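## Task

Gather the two timers that have round black caps onto a single top next to the arms, and gather the two wooden pillar blocks onto a single top as well. All four must stay upright in their present orientation, with each base fully resting on its top. Every other object must finish resting directly on the same top it occupies now. Nothing may end up inside the slot on top of a weight, or the attempt fails. Anything held in place only by a robot at the end does not count. Finish by opening the grippers and moving the arms away.

## Robot and tools

Setup: four identical i2rt Big YAM arms named arm1, arm2, arm3 and arm4. Each has six revolute joints, a two-finger gripper and a wrist camera (arm1_cam_wrist to arm4_cam_wrist). Two fixed room cameras, room_a and room_b, view the scene. With joints 1 and 6 at 0 and the hand level and pointing forward, the wrist camera rides above the hand and looks toward the fingertips. The hand reaches roughly 1.0 m from the joint 1 axis. An occasional brief disturbance may shove a loose object.

Frames: one shared scene frame with its origin on the floor and +z up. The hand point lies midway between the fingertips; its z axis runs along the fingers and the fingers close along its y axis. Each arm's foot pose is real but never printed.

execute_actions: argument actions is a list holding exactly one action object, or empty to just read state and images. Inside the action, key by robot name; each robot takes a joints object. Joint values are absolute targets, not offsets, one named field per joint, each in its own unit: joint1_rad -2.879 to 2.879 (rotation about the foot, positive counter-clockwise seen from above, 0 faces the way the foot faces); joint2_rad 0 to 3.141 (shoulder, 0 means upper arm pointing back roughly level, positive lifts it up and over forward); joint3_rad 0 to 3.019 (elbow, 0 folded, positive opens); joint4_rad -1.692 to 1.57 (hand pitch, positive tips fingers up); joint5_rad -1.57 to 1.57 (hand sideways swing, positive toward the arm's right); joint6_rad -2.094 to 2.094 (hand roll, positive clockwise viewed from behind); gripper_m 0 to 0.093 metres, the fingertip gap. Done tolerances are ±0.045, 0.14, 0.09, 0.055, 0.03, 0.035 rad and ±0.003 m. Any subset of arms and joints may be named; all named motions begin together and may finish at different times, and one action lasts at most 15 s. Omitted joints or arms may keep pushing toward earlier targets. Optional cameras lists which images to return (names above, or "all"; omitted or null gives all, [] gives none). An unknown key, unknown camera or out-of-range value rejects the whole call and nothing moves. Joints move at different rates, so the hand may sweep a wide path between postures.

wait: seconds from 0 to 10; commands nothing new and returns state and images like an empty action.

zoom_image: camera (one of the six names) and region [x0, y0, x1, y1] in pixels of that camera's latest full image, top-left origin, at most 504 by 504. Wrist images are 616x616 fisheye; room images are 504x504.

read_manual: optional section, only "licences"; returns URDF licence text, no motion.

finished_scene: scene number 1 or 2; irreversible, ends the scene after the last command is held, reports success and gives the next task. Ending a reply without a tool call ends all remaining scenes.

Reading results: each result gives robot states including joint_positions, a pictures line naming the images in order, and joint_status for the last accepted action. off_target means a joint rested short of its target and may still push. contact_stop or time_out means it now holds where it stopped, though a timed-out joint can keep a target within 0.375, 0.375, 0.113, 0.225, 0.075, 0.3 rad (joints 1 to 6) of its position and resume if freed; on_its_own lists such uncommanded behaviour, with held at giving the target held, not the position. To relieve pushing, command the reported position. joint command not followed, usually with a cause line, means a self/inter-arm clearance check blocked that arm's joint targets (its gripper target still runs); those joints show not_followed and may be retried with later actions. This check can be too late and ignores fingers, gripper housings and wrist cameras. Tiny target changes may produce no motion, and a joint holding a load can sag.

Hazards: the arms do not stop on contact and can push hard. Two robots pressing hard on each other fails the run; hard hits may too. Sustained loads heat motors: a MOTOR HOT line appears from 85 °C, and at 100 °C an OVER-TEMPERATURE FAULT drops that arm until cooled, with its named unreached keys reading limit_stop_at_motor_heat (resend targets afterward). Some heat carries to the next scene. If a result reports a stop, later execute_actions, wait and finished_scene calls in that same reply are skipped.

Each tool is called after ">>>" as a command line: name --argument value for each argument, lists and objects as JSON in quotes; but a table of rows of numbers goes row by row, as --pt "numbers of a row", without its own name.

## Session

>>> execute_actions --actions '[]'

Scene clock: 0.00 s.
arm1.joint_positions: joint1_rad=-0.027 joint2_rad=+0.262 joint3_rad=+1.335 joint4_rad=-1.497 joint5_rad=-0.091 joint6_rad=+0.078 gripper_m=+0.095
arm1.joint_status: not commanded
arm1.hand: x=-0.0173 y=-1.8033 z=+1.3413 quat_wxyz=(-0.083, -0.840, -0.020, +0.536) (m; scene frame)
arm2.joint_positions: joint1_rad=-0.702 joint2_rad=+0.274 joint3_rad=+1.378 joint4_rad=-1.322 joint5_rad=-0.028 joint6_rad=-0.316 gripper_m=+0.094
arm2.joint_status: not commanded
arm2.hand: x=+0.3727 y=-0.4498 z=+1.3239 quat_wxyz=(-0.580, -0.048, -0.782, +0.225) (m; scene frame)
arm3.joint_positions: joint1_rad=-0.753 joint2_rad=+0.302 joint3_rad=+1.692 joint4_rad=-1.259 joint5_rad=+0.100 joint6_rad=-0.666 gripper_m=+0.094
arm3.joint_status: not commanded
arm3.hand: x=-0.6193 y=+0.7559 z=+1.4803 quat_wxyz=(-0.052, -0.498, -0.433, +0.750) (m; scene frame)
arm4.joint_positions: joint1_rad=+0.871 joint2_rad=+0.580 joint3_rad=+1.495 joint4_rad=-1.208 joint5_rad=-0.279 joint6_rad=+0.481 gripper_m=+0.095
arm4.joint_status: not commanded
arm4.hand: x=+0.0380 y=+1.4797 z=+1.3888 quat_wxyz=(+0.158, +0.770, -0.231, -0.574) (m; scene frame)
pictures: arm1_cam_wrist, arm2_cam_wrist, arm3_cam_wrist, arm4_cam_wrist, room_a, room_b
Images, in order (width x height): arm1_cam_wrist 616x616, arm2_cam_wrist 616x616, arm3_cam_wrist 616x616, arm4_cam_wrist 616x616, room_a 504x504, room_b 504x504.

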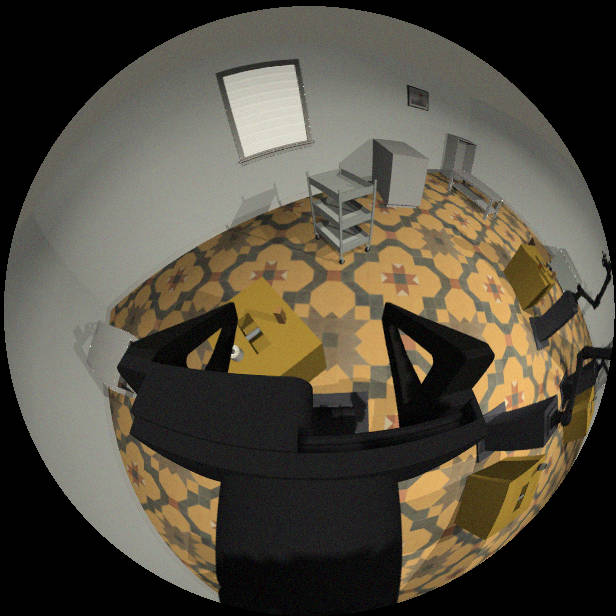

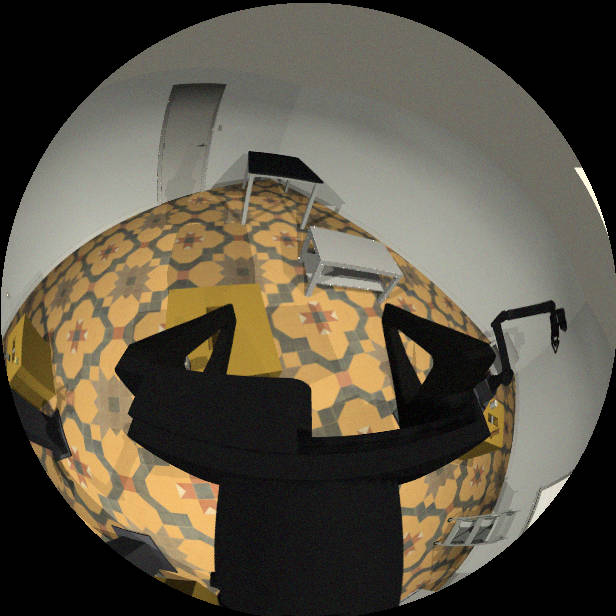

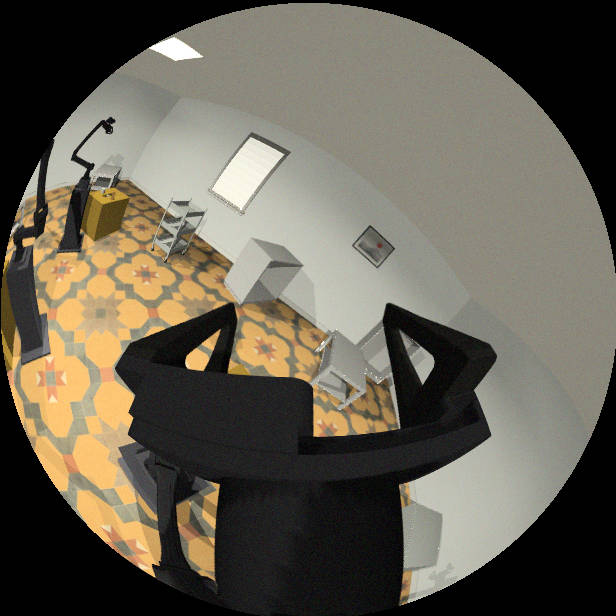

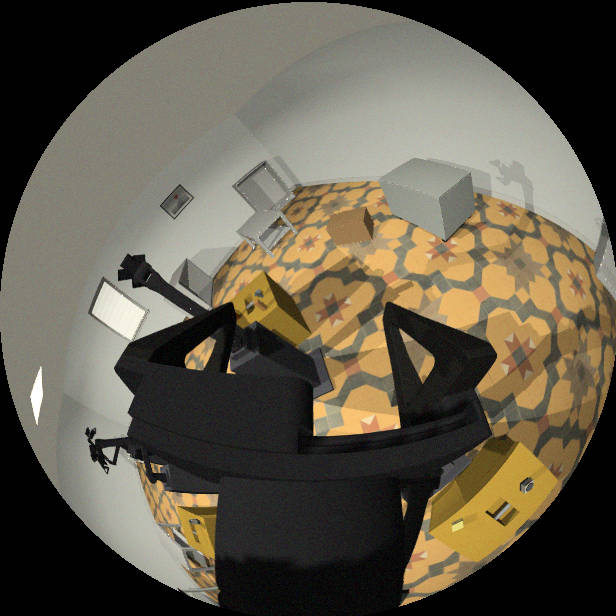

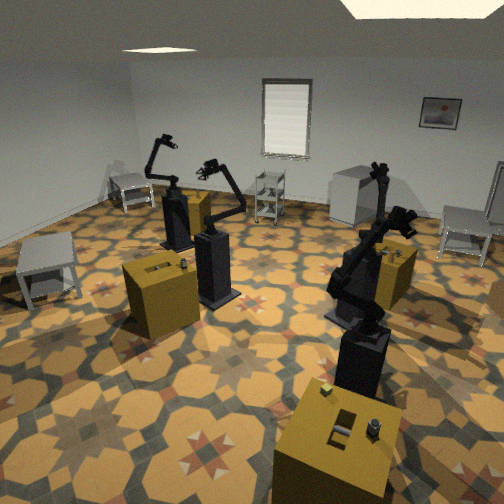

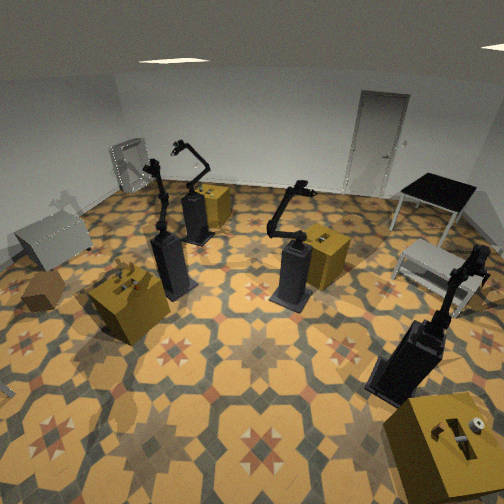

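>>> zoom_image --camera "room_a" --region '[260, 360, 420, 504]'

>>> zoom_image --camera "room_a" --region '[110, 180, 240, 300]'

>>> zoom_image --camera "room_a" --region '[340, 220, 440, 300]'

>>> zoom_image --camera "room_b" --region '[370, 380, 504, 504]'

>>> zoom_image --camera "room_b" --region '[80, 250, 190, 340]'

>>> zoom_image --camera "room_b" --region '[280, 210, 370, 280]'

Region (260, 360, 420, 504) of room_a's 504x504 image, scaled by 3.150, with more detail than that image has; it fills the top 454 rows of this view, and the rest is white.

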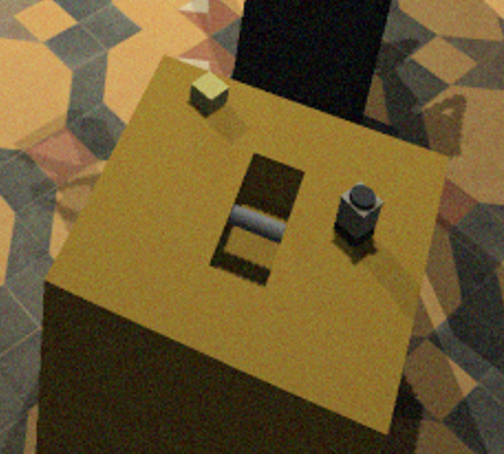

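Region (110, 180, 240, 300) of room_a's 504x504 image, scaled by 3.877, with more detail than that image has; it fills the top 465 rows of this view, and the rest is white.

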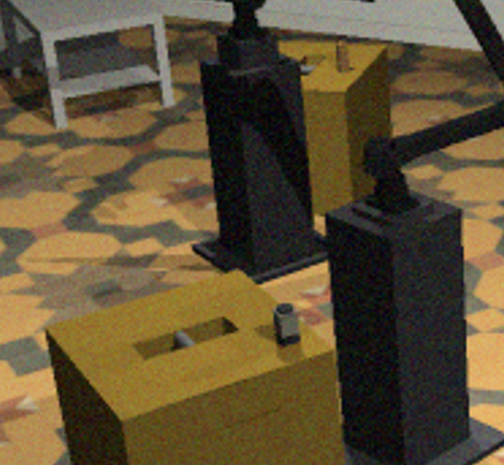

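Region (340, 220, 440, 300) of room_a's 504x504 image, scaled by 5.040, with more detail than that image has; it fills the top 403 rows of this view, and the rest is white.

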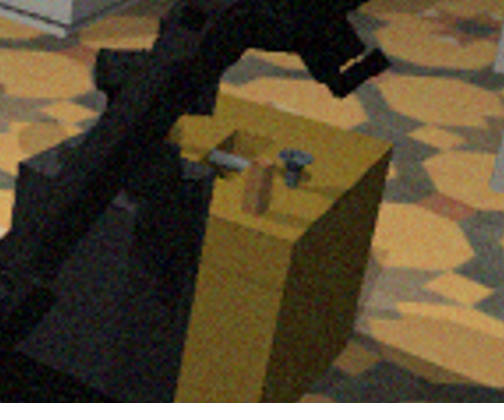

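Region (370, 380, 504, 504) of room_b's 504x504 image, scaled by 3.761, with more detail than that image has; it fills the top 466 rows of this view, and the rest is white.

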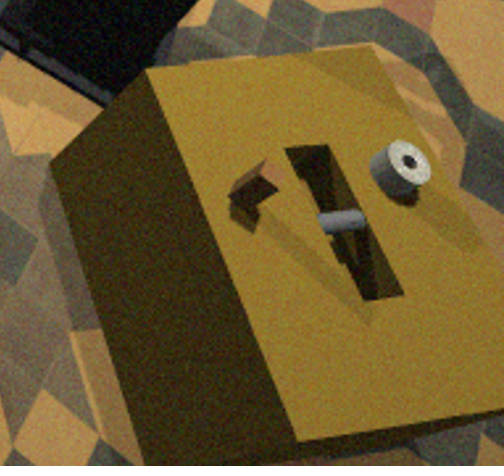

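Region (80, 250, 190, 340) of room_b's 504x504 image, scaled by 4.582, with more detail than that image has; it fills the top 412 rows of this view, and the rest is white.

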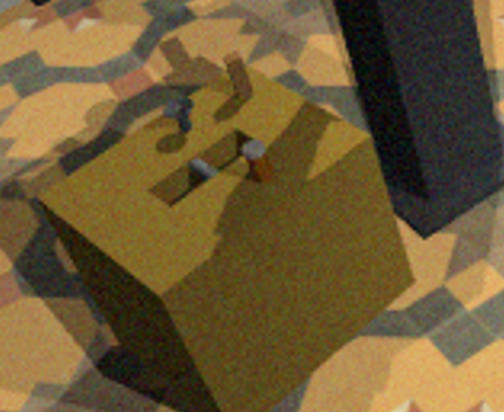

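Region (280, 210, 370, 280) of room_b's 504x504 image, scaled by 5.600, with more detail than that image has.

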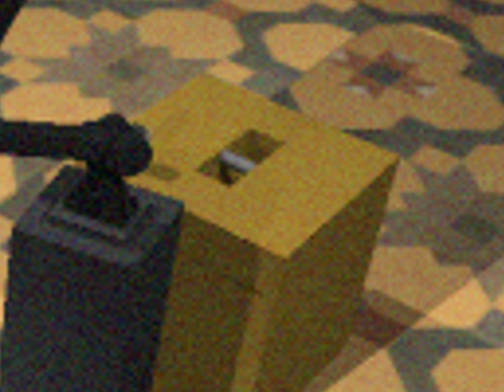

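>>> execute_actions --actions '[{"arm1":{"joints":{"joint1_rad":0.4,"joint2_rad":1.384,"joint3_rad":1.332,"joint4_rad":-1.519,"joint5_rad":0,"joint6_rad":0}},"arm2":{"joints":{"joint1_rad":-0.2,"joint2_rad":1.384,"joint3_rad":1.332,"joint4_rad":-1.519,"joint5_rad":0,"joint6_rad":0}},"arm3":{"joints":{"joint1_rad":-1.0,"joint2_rad":1.384,"joint3_rad":1.332,"joint4_rad":-1.519,"joint5_rad":0,"joint6_rad":0}},"arm4":{"joints":{"joint1_rad":0,"joint2_rad":1.384,"joint3_rad":1.332,"joint4_rad":-1.519,"joint5_rad":0,"joint6_rad":0}}}]'

Scene clock: 91.57 s.
arm1.joint_positions: joint1_rad=+0.397 joint2_rad=+1.375 joint3_rad=+1.320 joint4_rad=-1.502 joint5_rad=-0.002 joint6_rad=+0.007 gripper_m=+0.095
arm1.joint_status: all done
arm1.hand: x=-0.2894 y=-1.9746 z=+1.0611 quat_wxyz=(-0.007, -0.970, -0.242, +0.005) (m; scene frame)
arm2.joint_positions: joint1_rad=-0.206 joint2_rad=+1.385 joint3_rad=+1.322 joint4_rad=-1.510 joint5_rad=+0.000 joint6_rad=-0.014 gripper_m=+0.094
arm2.joint_status: all done
arm2.hand: x=+0.6882 y=-0.3998 z=+0.9803 quat_wxyz=(+0.006, +0.024, -1.000, -0.003) (m; scene frame)
arm3.joint_positions: joint1_rad=-0.988 joint2_rad=+1.390 joint3_rad=+1.323 joint4_rad=-1.504 joint5_rad=+0.002 joint6_rad=-0.010 gripper_m=+0.094
arm3.joint_status: all done
arm3.hand: x=-0.9283 y=+0.4943 z=+1.0075 quat_wxyz=(-0.002, -0.946, -0.324, -0.002) (m; scene frame)
arm4.joint_positions: joint1_rad=-0.004 joint2_rad=+1.392 joint3_rad=+1.314 joint4_rad=-1.509 joint5_rad=-0.002 joint6_rad=+0.017 gripper_m=+0.095
arm4.joint_status: all done
arm4.hand: x=+0.1038 y=+1.8318 z=+1.0023 quat_wxyz=(+0.000, +0.824, -0.567, +0.011) (m; scene frame)
pictures: arm1_cam_wrist, arm2_cam_wrist, arm3_cam_wrist, arm4_cam_wrist, room_a, room_b
Images, in order (width x height): arm1_cam_wrist 616x616, arm2_cam_wrist 616x616, arm3_cam_wrist 616x616, arm4_cam_wrist 616x616, room_a 504x504, room_b 504x504.

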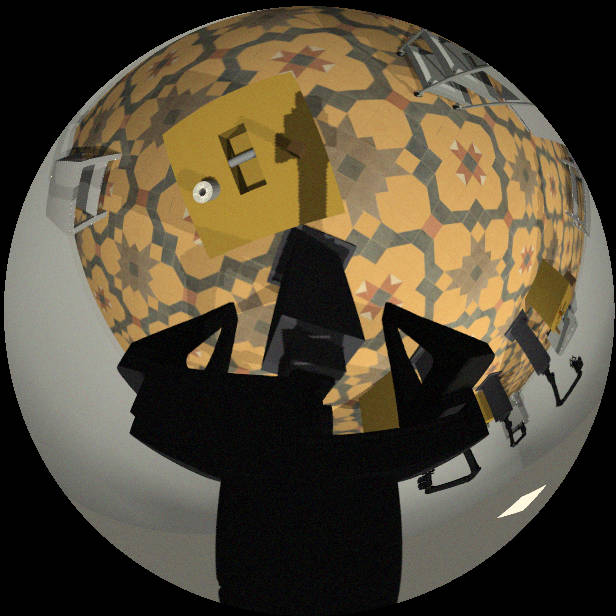

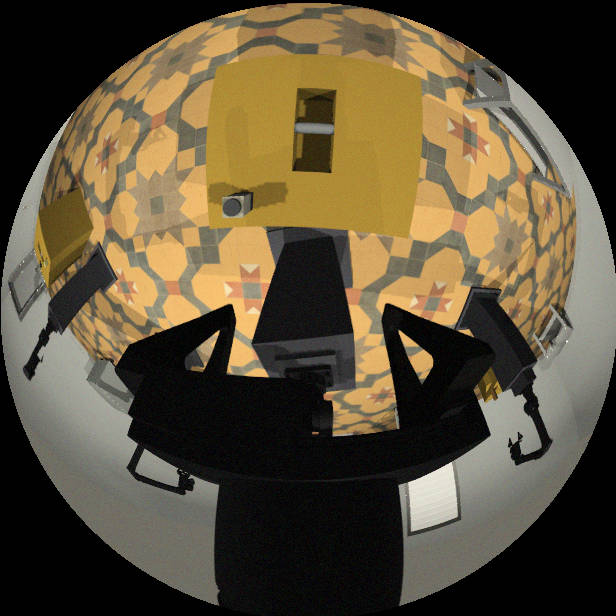

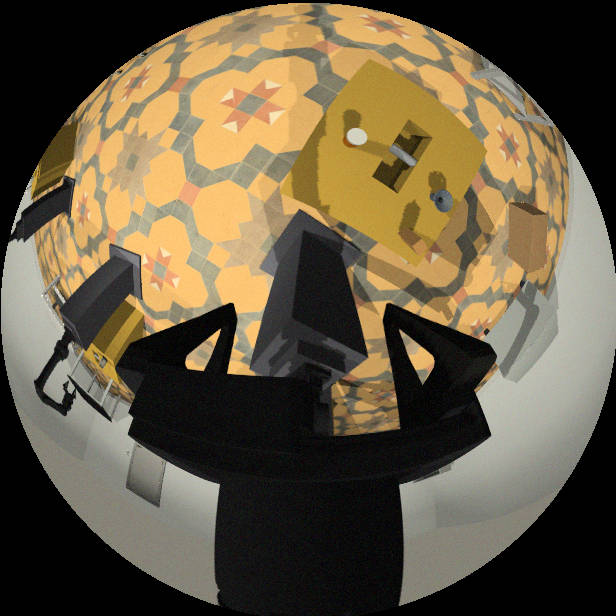

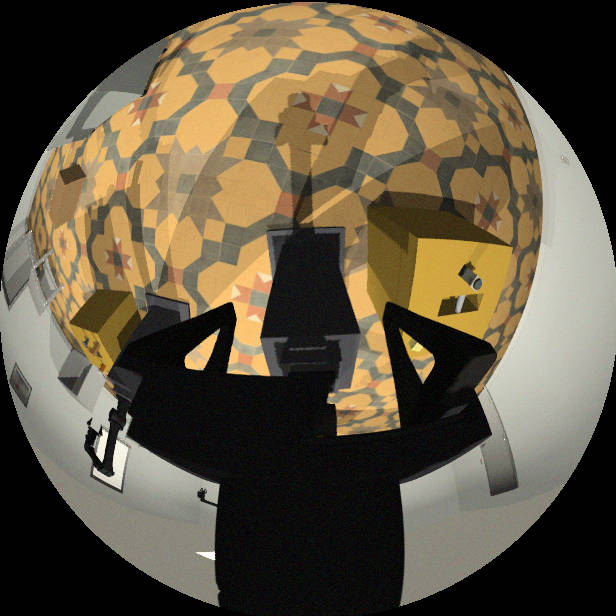

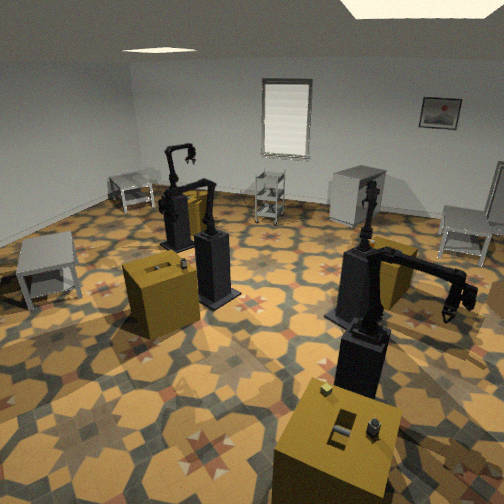

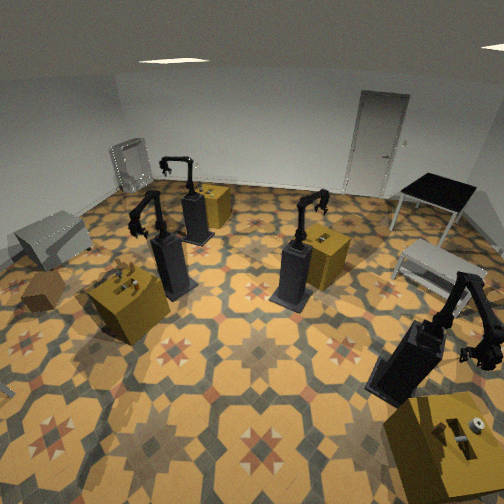

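>>> zoom_image --camera "arm1_cam_wrist" --region '[150, 60, 370, 270]'

>>> zoom_image --camera "arm3_cam_wrist" --region '[280, 60, 500, 280]'

>>> zoom_image --camera "arm2_cam_wrist" --region '[190, 40, 440, 260]'

Region (150, 60, 370, 270) of arm1_cam_wrist's 616x616 image, scaled by 2.291, with more detail than that image has; it fills the top 481 rows of this view, and the rest is white.

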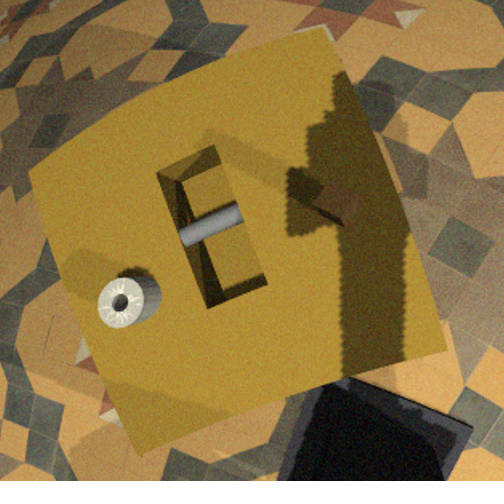

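Region (280, 60, 500, 280) of arm3_cam_wrist's 616x616 image, scaled by 2.291, with more detail than that image has.

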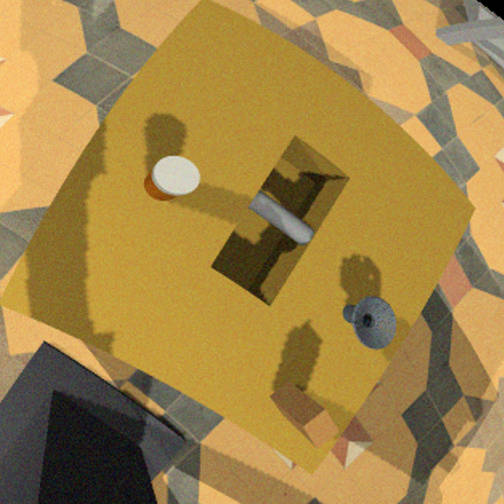

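Region (190, 40, 440, 260) of arm2_cam_wrist's 616x616 image, scaled by 2.016, with more detail than that image has; it fills the top 444 rows of this view, and the rest is white.

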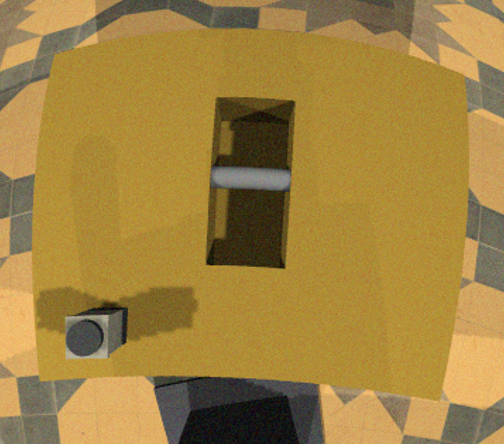

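>>> execute_actions --actions '[{"arm1":{"joints":{"joint1_rad":0.46,"joint2_rad":1.826,"joint3_rad":1.175,"joint4_rad":-0.92}},"arm2":{"joints":{"joint1_rad":0.16,"joint2_rad":1.674,"joint3_rad":0.953,"joint4_rad":-0.85,"joint6_rad":0.366}},"arm3":{"joints":{"joint1_rad":-1.5}},"arm4":{"joints":{"joint1_rad":-1.3}}}]'

Scene clock: 169.13 s.
arm1.joint_positions: joint1_rad=+0.464 joint2_rad=+1.835 joint3_rad=+1.160 joint4_rad=-0.937 joint5_rad=-0.002 joint6_rad=+0.007 gripper_m=+0.095
arm1.joint_status: all done
arm1.hand: x=-0.3383 y=-2.0399 z=+0.8072 quat_wxyz=(+0.000, -0.961, -0.274, -0.021) (m; scene frame)
arm2.joint_positions: joint1_rad=+0.171 joint2_rad=+1.678 joint3_rad=+0.933 joint4_rad=-0.860 joint5_rad=-0.001 joint6_rad=+0.353 gripper_m=+0.094
arm2.joint_status: all done
arm2.hand: x=+0.6557 y=-0.2513 z=+0.7311 quat_wxyz=(+0.021, +0.030, -0.999, +0.003) (m; scene frame)
arm3.joint_positions: joint1_rad=-1.502 joint2_rad=+1.390 joint3_rad=+1.323 joint4_rad=-1.504 joint5_rad=+0.001 joint6_rad=-0.008 gripper_m=+0.094
arm3.joint_status: all done
arm3.hand: x=-1.0062 y=+0.6830 z=+1.0064 quat_wxyz=(-0.001, -0.997, -0.072, -0.003) (m; scene frame)
arm4.joint_positions: joint1_rad=-1.301 joint2_rad=+1.392 joint3_rad=+1.314 joint4_rad=-1.509 joint5_rad=-0.001 joint6_rad=+0.014 gripper_m=+0.095
arm4.joint_status: all done
arm4.hand: x=+0.5680 y=+1.7053 z=+1.0088 quat_wxyz=(+0.000, +0.316, -0.949, +0.003) (m; scene frame)
pictures: arm1_cam_wrist, arm2_cam_wrist, arm3_cam_wrist, arm4_cam_wrist, room_a, room_b
Images, in order (width x height): arm1_cam_wrist 616x616, arm2_cam_wrist 616x616, arm3_cam_wrist 616x616, arm4_cam_wrist 616x616, room_a 504x504, room_b 504x504.

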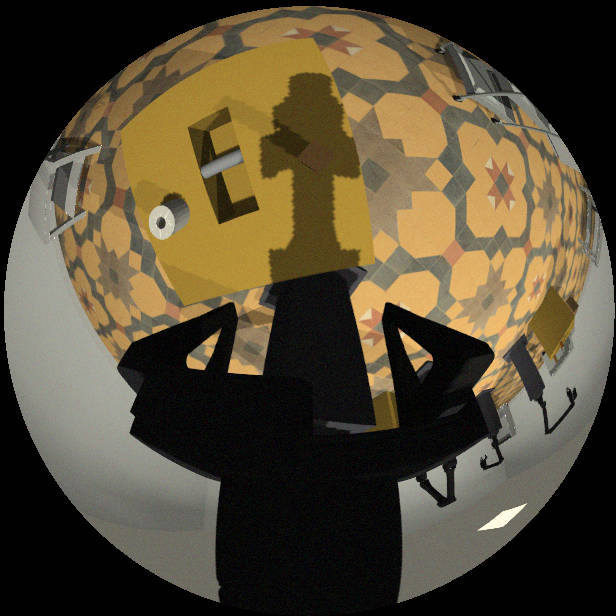

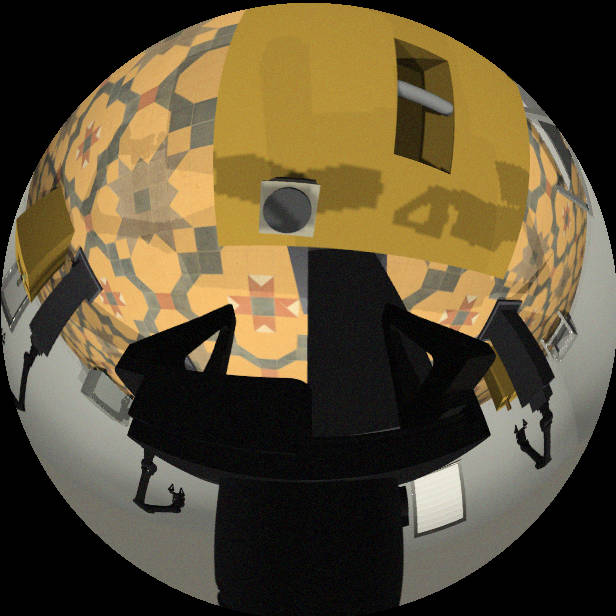

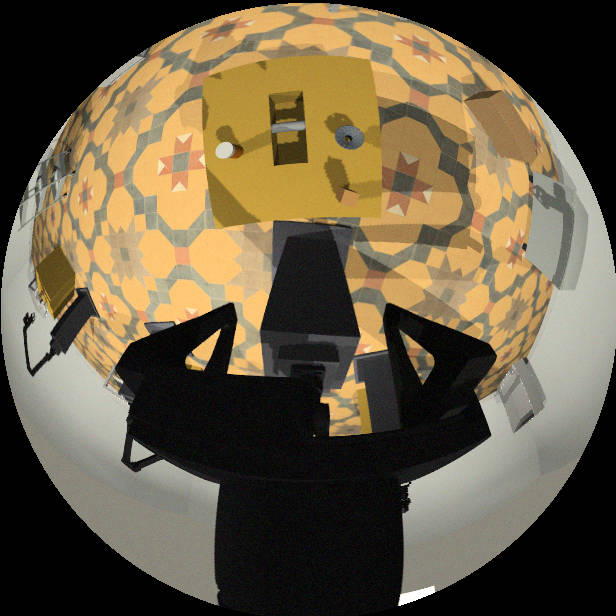

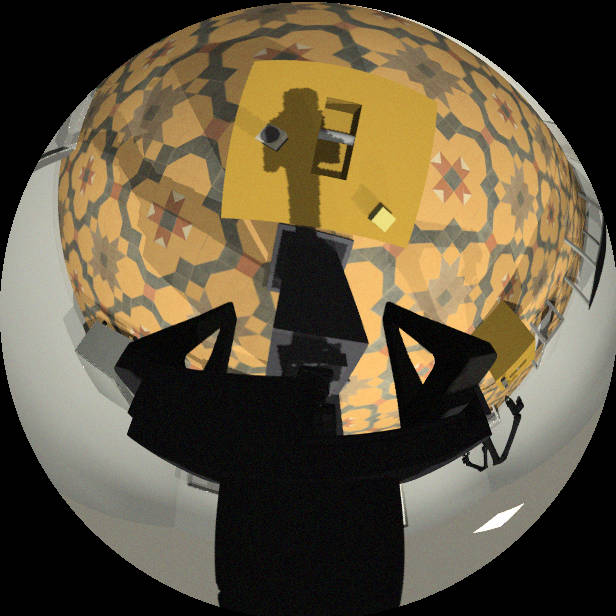

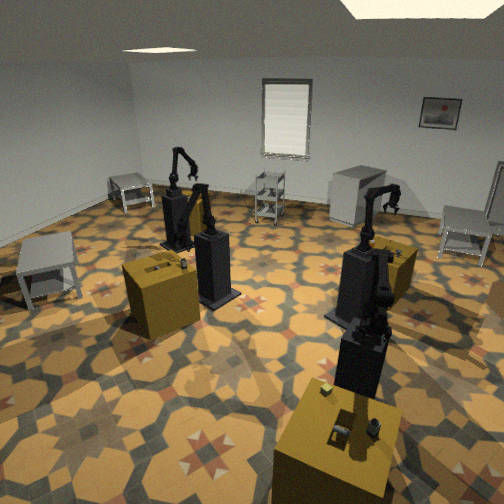

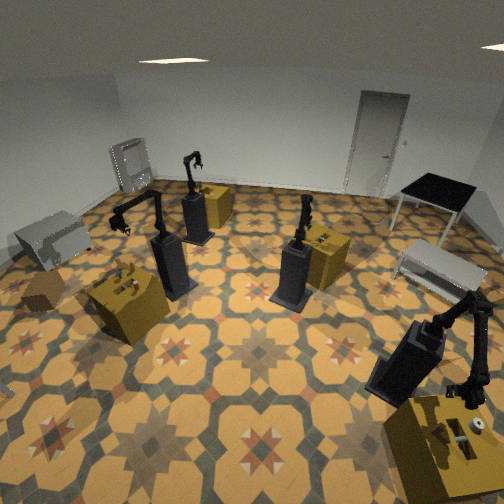

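>>> zoom_image --camera "arm1_cam_wrist" --region '[250, 100, 370, 220]'

Region (250, 100, 370, 220) of arm1_cam_wrist's 616x616 image, scaled by 4.200, with more detail than that image has.

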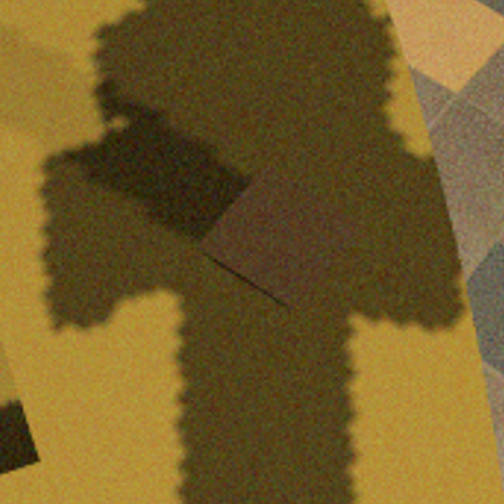

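>>> execute_actions --actions '[{"arm1":{"joints":{"joint1_rad":0.445,"joint2_rad":2.287,"joint3_rad":1.332,"joint4_rad":-0.582,"joint6_rad":0.58}},"arm2":{"joints":{"joint2_rad":1.82,"joint3_rad":1.006,"joint4_rad":-0.73}}}]' --cameras '["arm1_cam_wrist","arm2_cam_wrist"]'

Scene clock: 210.00 s.
arm1.joint_positions: joint1_rad=+0.450 joint2_rad=+2.302 joint3_rad=+1.313 joint4_rad=-0.597 joint5_rad=-0.002 joint6_rad=+0.572 gripper_m=+0.095
arm1.joint_status: all done
arm1.hand: x=-0.3898 y=-2.0659 z=+0.6155 quat_wxyz=(-0.001, -1.000, +0.012, -0.009) (m; scene frame)
arm2.joint_positions: joint1_rad=+0.171 joint2_rad=+1.820 joint3_rad=+0.987 joint4_rad=-0.739 joint5_rad=-0.001 joint6_rad=+0.353 gripper_m=+0.094
arm2.joint_status: all done
arm2.hand: x=+0.6879 y=-0.2369 z=+0.6878 quat_wxyz=(+0.005, +0.029, -1.000, -0.003) (m; scene frame)
arm3.joint_positions: joint1_rad=-1.502 joint2_rad=+1.390 joint3_rad=+1.323 joint4_rad=-1.504 joint5_rad=+0.001 joint6_rad=-0.008 gripper_m=+0.094
arm3.joint_status: not commanded
arm3.hand: x=-1.0062 y=+0.6830 z=+1.0064 quat_wxyz=(-0.001, -0.997, -0.072, -0.003) (m; scene frame)
arm4.joint_positions: joint1_rad=-1.301 joint2_rad=+1.392 joint3_rad=+1.314 joint4_rad=-1.509 joint5_rad=-0.001 joint6_rad=+0.014 gripper_m=+0.095
arm4.joint_status: not commanded
arm4.hand: x=+0.5680 y=+1.7053 z=+1.0088 quat_wxyz=(+0.000, +0.316, -0.949, +0.003) (m; scene frame)
pictures: arm1_cam_wrist, arm2_cam_wrist
Images, in order (width x height): arm1_cam_wrist 616x616, arm2_cam_wrist 616x616.

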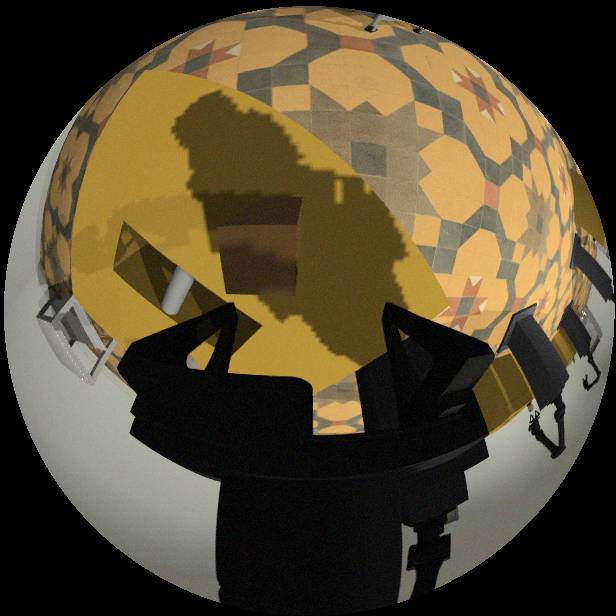

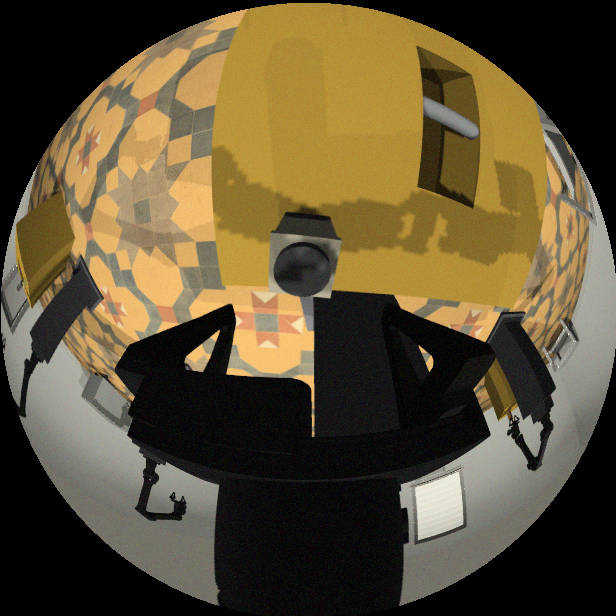

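>>> execute_actions --actions '[{"arm1":{"joints":{"joint1_rad":0.46,"joint2_rad":2.347,"joint3_rad":1.469,"joint4_rad":-0.675}},"arm2":{"joints":{"joint2_rad":1.972,"joint4_rad":-0.572}}}]' --cameras '["arm1_cam_wrist","arm2_cam_wrist"]'

Scene clock: 257.83 s.
arm1.joint_positions: joint1_rad=+0.453 joint2_rad=+2.319 joint3_rad=+1.451 joint4_rad=-0.659 joint5_rad=-0.002 joint6_rad=+0.573 gripper_m=+0.095
arm1.joint_status: all done
arm1.hand: x=-0.4362 y=-2.0959 z=+0.6379 quat_wxyz=(-0.017, -1.000, +0.011, +0.016) (m; scene frame)
arm2.joint_positions: joint1_rad=+0.171 joint2_rad=+1.978 joint3_rad=+0.987 joint4_rad=-0.581 joint5_rad=-0.001 joint6_rad=+0.353 gripper_m=+0.094
arm2.joint_status: all done
arm2.hand: x=+0.6921 y=-0.2345 z=+0.6215 quat_wxyz=(+0.006, +0.029, -1.000, -0.003) (m; scene frame)
arm3.joint_positions: joint1_rad=-1.502 joint2_rad=+1.390 joint3_rad=+1.323 joint4_rad=-1.504 joint5_rad=+0.001 joint6_rad=-0.008 gripper_m=+0.094
arm3.joint_status: not commanded
arm3.hand: x=-1.0062 y=+0.6830 z=+1.0064 quat_wxyz=(-0.001, -0.997, -0.072, -0.003) (m; scene frame)
arm4.joint_positions: joint1_rad=-1.301 joint2_rad=+1.392 joint3_rad=+1.314 joint4_rad=-1.509 joint5_rad=-0.001 joint6_rad=+0.014 gripper_m=+0.095
arm4.joint_status: not commanded
arm4.hand: x=+0.5680 y=+1.7053 z=+1.0088 quat_wxyz=(+0.000, +0.316, -0.949, +0.003) (m; scene frame)
pictures: arm1_cam_wrist, arm2_cam_wrist
Images, in order (width x height): arm1_cam_wrist 616x616, arm2_cam_wrist 616x616.

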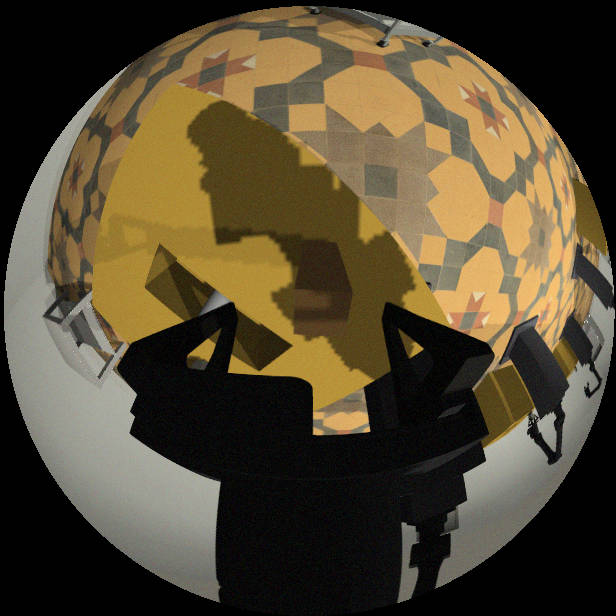

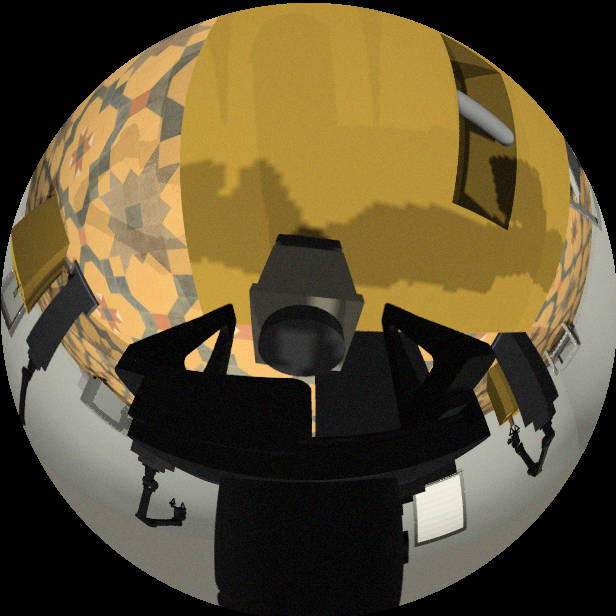

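>>> execute_actions --actions '[{"arm1":{"joints":{"joint2_rad":2.40,"joint3_rad":1.49,"joint4_rad":-0.64}},"arm2":{"joints":{"gripper_m":0.03}}}]' --cameras '["arm1_cam_wrist","arm2_cam_wrist"]'

Scene clock: 277.67 s.
arm1.joint_positions: joint1_rad=+0.453 joint2_rad=+2.376 joint3_rad=+1.465 joint4_rad=-0.655 joint5_rad=-0.002 joint6_rad=+0.573 gripper_m=+0.095
arm1.joint_status: all done
arm1.hand: x=-0.4276 y=-2.0909 z=+0.6092 quat_wxyz=(-0.006, -1.000, +0.011, -0.001) (m; scene frame)
arm2.joint_positions: joint1_rad=+0.171 joint2_rad=+1.978 joint3_rad=+0.987 joint4_rad=-0.581 joint5_rad=-0.001 joint6_rad=+0.354 gripper_m=+0.046
arm2.joint_status: gripper_m off_target (ended at +0.046, target +0.030)
arm2.hand: x=+0.6921 y=-0.2345 z=+0.6215 quat_wxyz=(+0.006, +0.029, -1.000, -0.003) (m; scene frame)
arm3.joint_positions: joint1_rad=-1.502 joint2_rad=+1.390 joint3_rad=+1.323 joint4_rad=-1.504 joint5_rad=+0.001 joint6_rad=-0.008 gripper_m=+0.094
arm3.joint_status: not commanded
arm3.hand: x=-1.0062 y=+0.6830 z=+1.0064 quat_wxyz=(-0.001, -0.997, -0.072, -0.003) (m; scene frame)
arm4.joint_positions: joint1_rad=-1.301 joint2_rad=+1.392 joint3_rad=+1.314 joint4_rad=-1.509 joint5_rad=-0.001 joint6_rad=+0.014 gripper_m=+0.095
arm4.joint_status: not commanded
arm4.hand: x=+0.5680 y=+1.7053 z=+1.0088 quat_wxyz=(+0.000, +0.316, -0.949, +0.003) (m; scene frame)
pictures: arm1_cam_wrist, arm2_cam_wrist
Images, in order (width x height): arm1_cam_wrist 616x616, arm2_cam_wrist 616x616.

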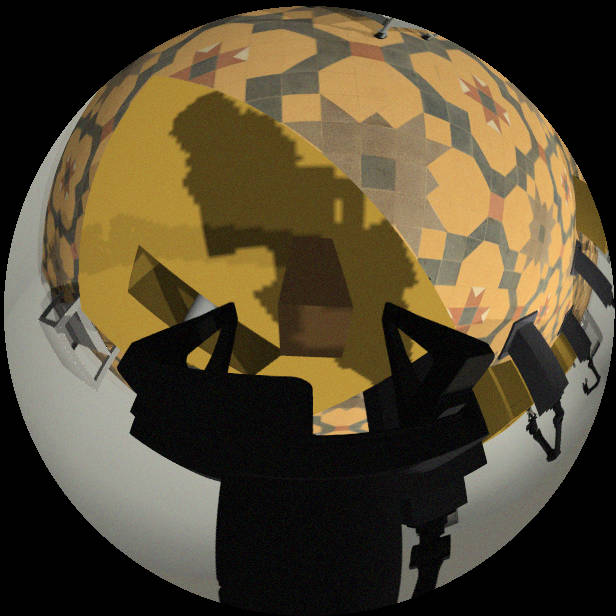

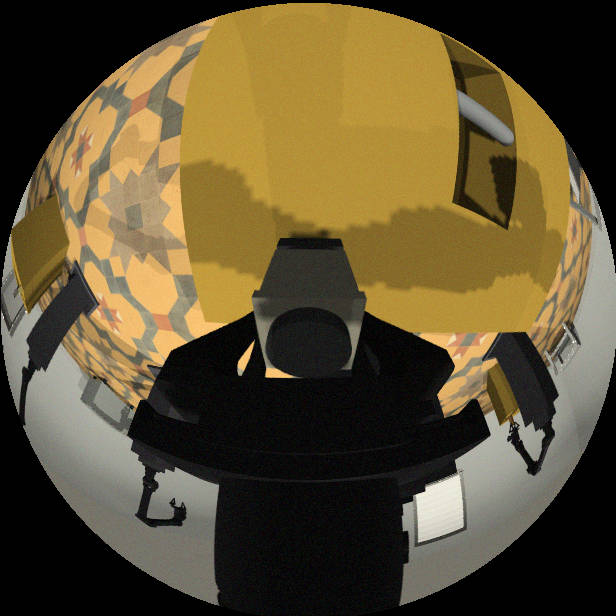

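>>> execute_actions --actions '[{"arm1":{"joints":{"joint2_rad":2.43,"joint4_rad":-0.615}},"arm2":{"joints":{"joint2_rad":1.5,"joint3_rad":1.1,"joint4_rad":-1.17}},"arm3":{"joints":{"joint1_rad":0.596,"joint4_rad":0.5}}}]' --cameras '["arm1_cam_wrist"]'

>>> execute_actions --actions '[{"arm1":{"joints":{"gripper_m":0.02}},"arm2":{"joints":{"joint1_rad":1.992,"joint2_rad":1.92,"joint3_rad":1.935,"joint4_rad":-1.57,"joint6_rad":0}},"arm3":{"joints":{"joint2_rad":2.3,"joint3_rad":1.33,"joint4_rad":1.495}}}]' --cameras '["arm1_cam_wrist","arm3_cam_wrist","room_b"]'

Scene clock: 304.50 s.
arm1.joint_positions: joint1_rad=+0.453 joint2_rad=+2.398 joint3_rad=+1.465 joint4_rad=-0.632 joint5_rad=-0.002 joint6_rad=+0.573 gripper_m=+0.095
arm1.joint_status: all done
arm1.hand: x=-0.4259 y=-2.0900 z=+0.5972 quat_wxyz=(-0.006, -1.000, +0.011, -0.001) (m; scene frame)
arm2.joint_positions: joint1_rad=+0.171 joint2_rad=+1.491 joint3_rad=+1.078 joint4_rad=-1.161 joint5_rad=-0.001 joint6_rad=+0.354 gripper_m=+0.046
arm2.joint_status: all done
arm2.hand: x=+0.6623 y=-0.2495 z=+0.8499 quat_wxyz=(+0.007, +0.029, -1.000, -0.002) (m; scene frame)
arm3.joint_positions: joint1_rad=+0.596 joint2_rad=+1.394 joint3_rad=+1.323 joint4_rad=+0.475 joint5_rad=+0.000 joint6_rad=-0.007 gripper_m=+0.094
arm3.joint_status: all done
arm3.hand: x=-0.2227 y=+0.2422 z=+1.3531 quat_wxyz=(-0.751, -0.239, -0.494, +0.369) (m; scene frame)
arm4.joint_positions: joint1_rad=-1.301 joint2_rad=+1.392 joint3_rad=+1.314 joint4_rad=-1.509 joint5_rad=-0.001 joint6_rad=+0.014 gripper_m=+0.095
arm4.joint_status: not commanded
arm4.hand: x=+0.5680 y=+1.7053 z=+1.0088 quat_wxyz=(+0.000, +0.316, -0.949, +0.003) (m; scene frame)
pictures: arm1_cam_wrist
Images, in order (width x height): arm1_cam_wrist 616x616.

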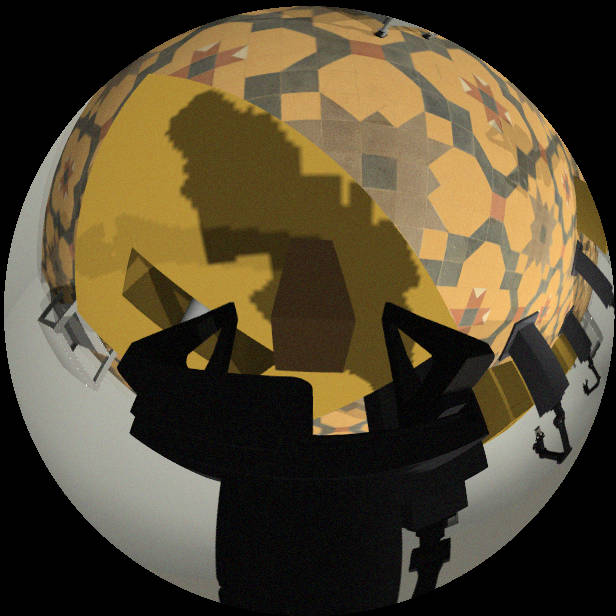

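Scene clock: 306.47 s.
arm1.joint_positions: joint1_rad=+0.453 joint2_rad=+2.398 joint3_rad=+1.465 joint4_rad=-0.632 joint5_rad=-0.002 joint6_rad=+0.574 gripper_m=+0.035
arm1.joint_status: gripper_m off_target (ended at +0.035, target +0.020)
arm1.hand: x=-0.4260 y=-2.0900 z=+0.5972 quat_wxyz=(-0.006, -1.000, +0.011, +0.000) (m; scene frame)
arm2.joint_positions: joint1_rad=+2.001 joint2_rad=+1.939 joint3_rad=+1.909 joint4_rad=-1.561 joint5_rad=-0.002 joint6_rad=+0.011 gripper_m=+0.046
arm2.joint_status: all done
arm2.hand: x=-0.0830 y=+0.0557 z=+0.9463 quat_wxyz=(+0.005, +0.898, -0.440, +0.004) (m; scene frame)
arm3.joint_positions: joint1_rad=+0.596 joint2_rad=+2.312 joint3_rad=+1.316 joint4_rad=+1.471 joint5_rad=+0.000 joint6_rad=-0.007 gripper_m=+0.094
arm3.joint_status: all done
arm3.hand: x=-0.1435 y=+0.1421 z=+0.9253 quat_wxyz=(-0.768, -0.226, -0.466, +0.377) (m; scene frame)
arm4.joint_positions: joint1_rad=-1.301 joint2_rad=+1.392 joint3_rad=+1.314 joint4_rad=-1.509 joint5_rad=-0.001 joint6_rad=+0.014 gripper_m=+0.095
arm4.joint_status: not commanded
arm4.hand: x=+0.5680 y=+1.7053 z=+1.0088 quat_wxyz=(+0.000, +0.316, -0.949, +0.003) (m; scene frame)
pictures: arm1_cam_wrist, arm3_cam_wrist, room_b
Images, in order (width x height): arm1_cam_wrist 616x616, arm3_cam_wrist 616x616, room_b 504x504.

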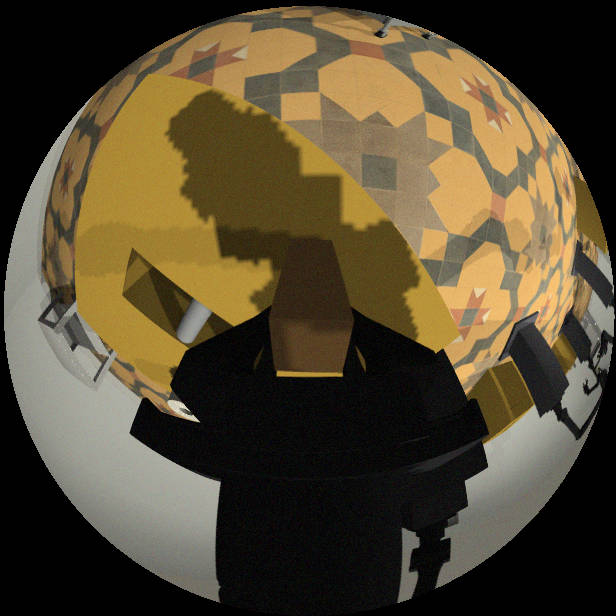

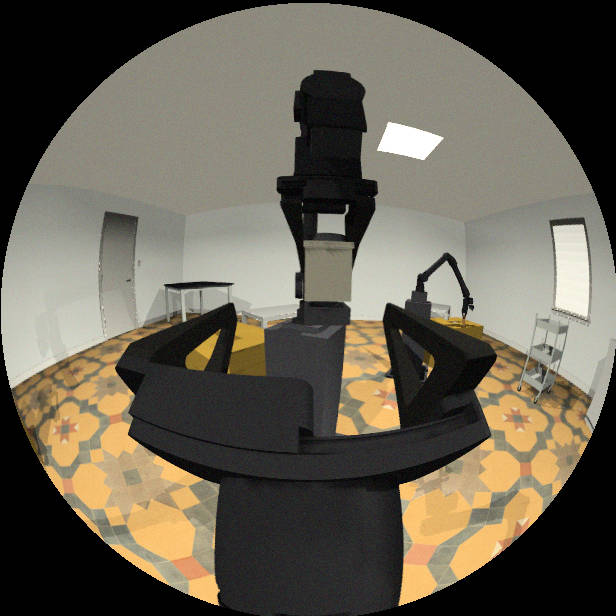

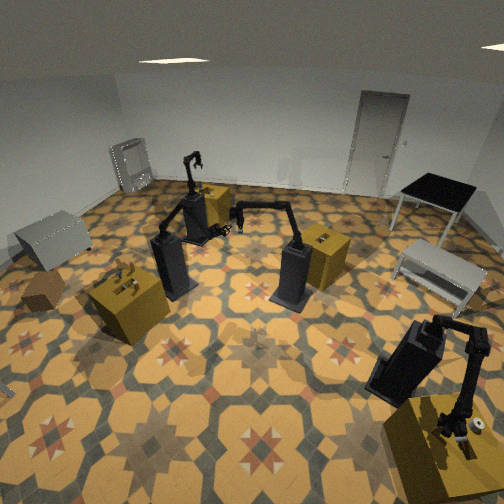

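>>> execute_actions --actions '[{"arm1":{"joints":{"joint2_rad":1.8,"joint4_rad":-1.24}},"arm3":{"joints":{"joint1_rad":0.575,"joint2_rad":2.515,"joint3_rad":1.788,"joint4_rad":1.25}}}]' --cameras '["arm2_cam_wrist","arm3_cam_wrist"]'

Scene clock: 330.97 s.
arm1.joint_positions: joint1_rad=+0.453 joint2_rad=+1.785 joint3_rad=+1.483 joint4_rad=-1.224 joint5_rad=-0.002 joint6_rad=+0.574 gripper_m=+0.035
arm1.joint_status: all done
arm1.hand: x=-0.4013 y=-2.0710 z=+0.9401 quat_wxyz=(-0.017, -1.000, +0.011, +0.016) (m; scene frame)
arm2.joint_positions: joint1_rad=+2.001 joint2_rad=+1.939 joint3_rad=+1.909 joint4_rad=-1.561 joint5_rad=-0.002 joint6_rad=+0.011 gripper_m=+0.046
arm2.joint_status: not commanded
arm2.hand: x=-0.0830 y=+0.0557 z=+0.9463 quat_wxyz=(+0.005, +0.898, -0.440, +0.004) (m; scene frame)
arm3.joint_positions: joint1_rad=+0.591 joint2_rad=+2.512 joint3_rad=+1.748 joint4_rad=+1.262 joint5_rad=+0.000 joint6_rad=-0.007 gripper_m=+0.094
arm3.joint_status: all done
arm3.hand: x=-0.0820 y=+0.0560 z=+0.9212 quat_wxyz=(-0.772, -0.223, -0.457, +0.382) (m; scene frame)
arm4.joint_positions: joint1_rad=-1.301 joint2_rad=+1.392 joint3_rad=+1.314 joint4_rad=-1.509 joint5_rad=-0.001 joint6_rad=+0.014 gripper_m=+0.095
arm4.joint_status: not commanded
arm4.hand: x=+0.5680 y=+1.7053 z=+1.0088 quat_wxyz=(+0.000, +0.316, -0.949, +0.003) (m; scene frame)
pictures: arm2_cam_wrist, arm3_cam_wrist
Images, in order (width x height): arm2_cam_wrist 616x616, arm3_cam_wrist 616x616.

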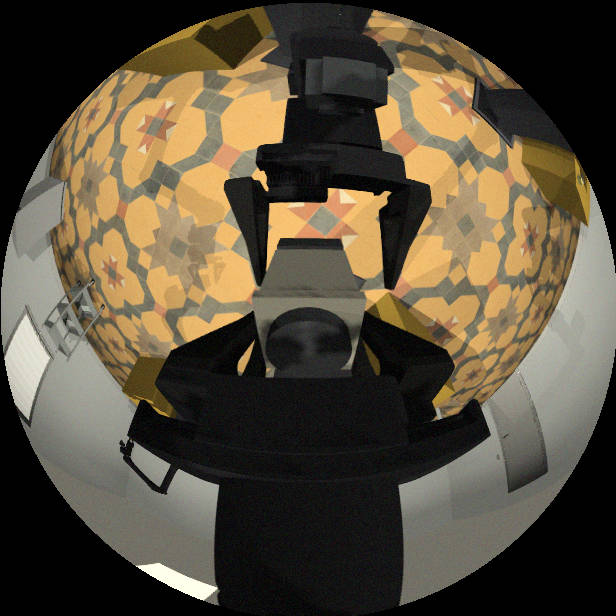

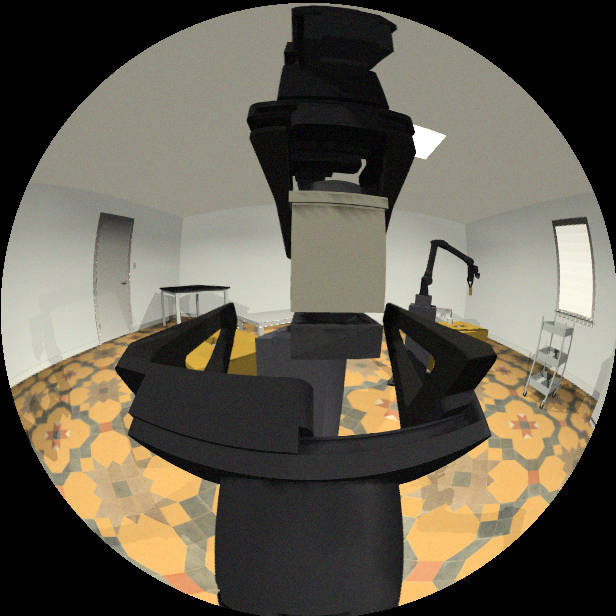

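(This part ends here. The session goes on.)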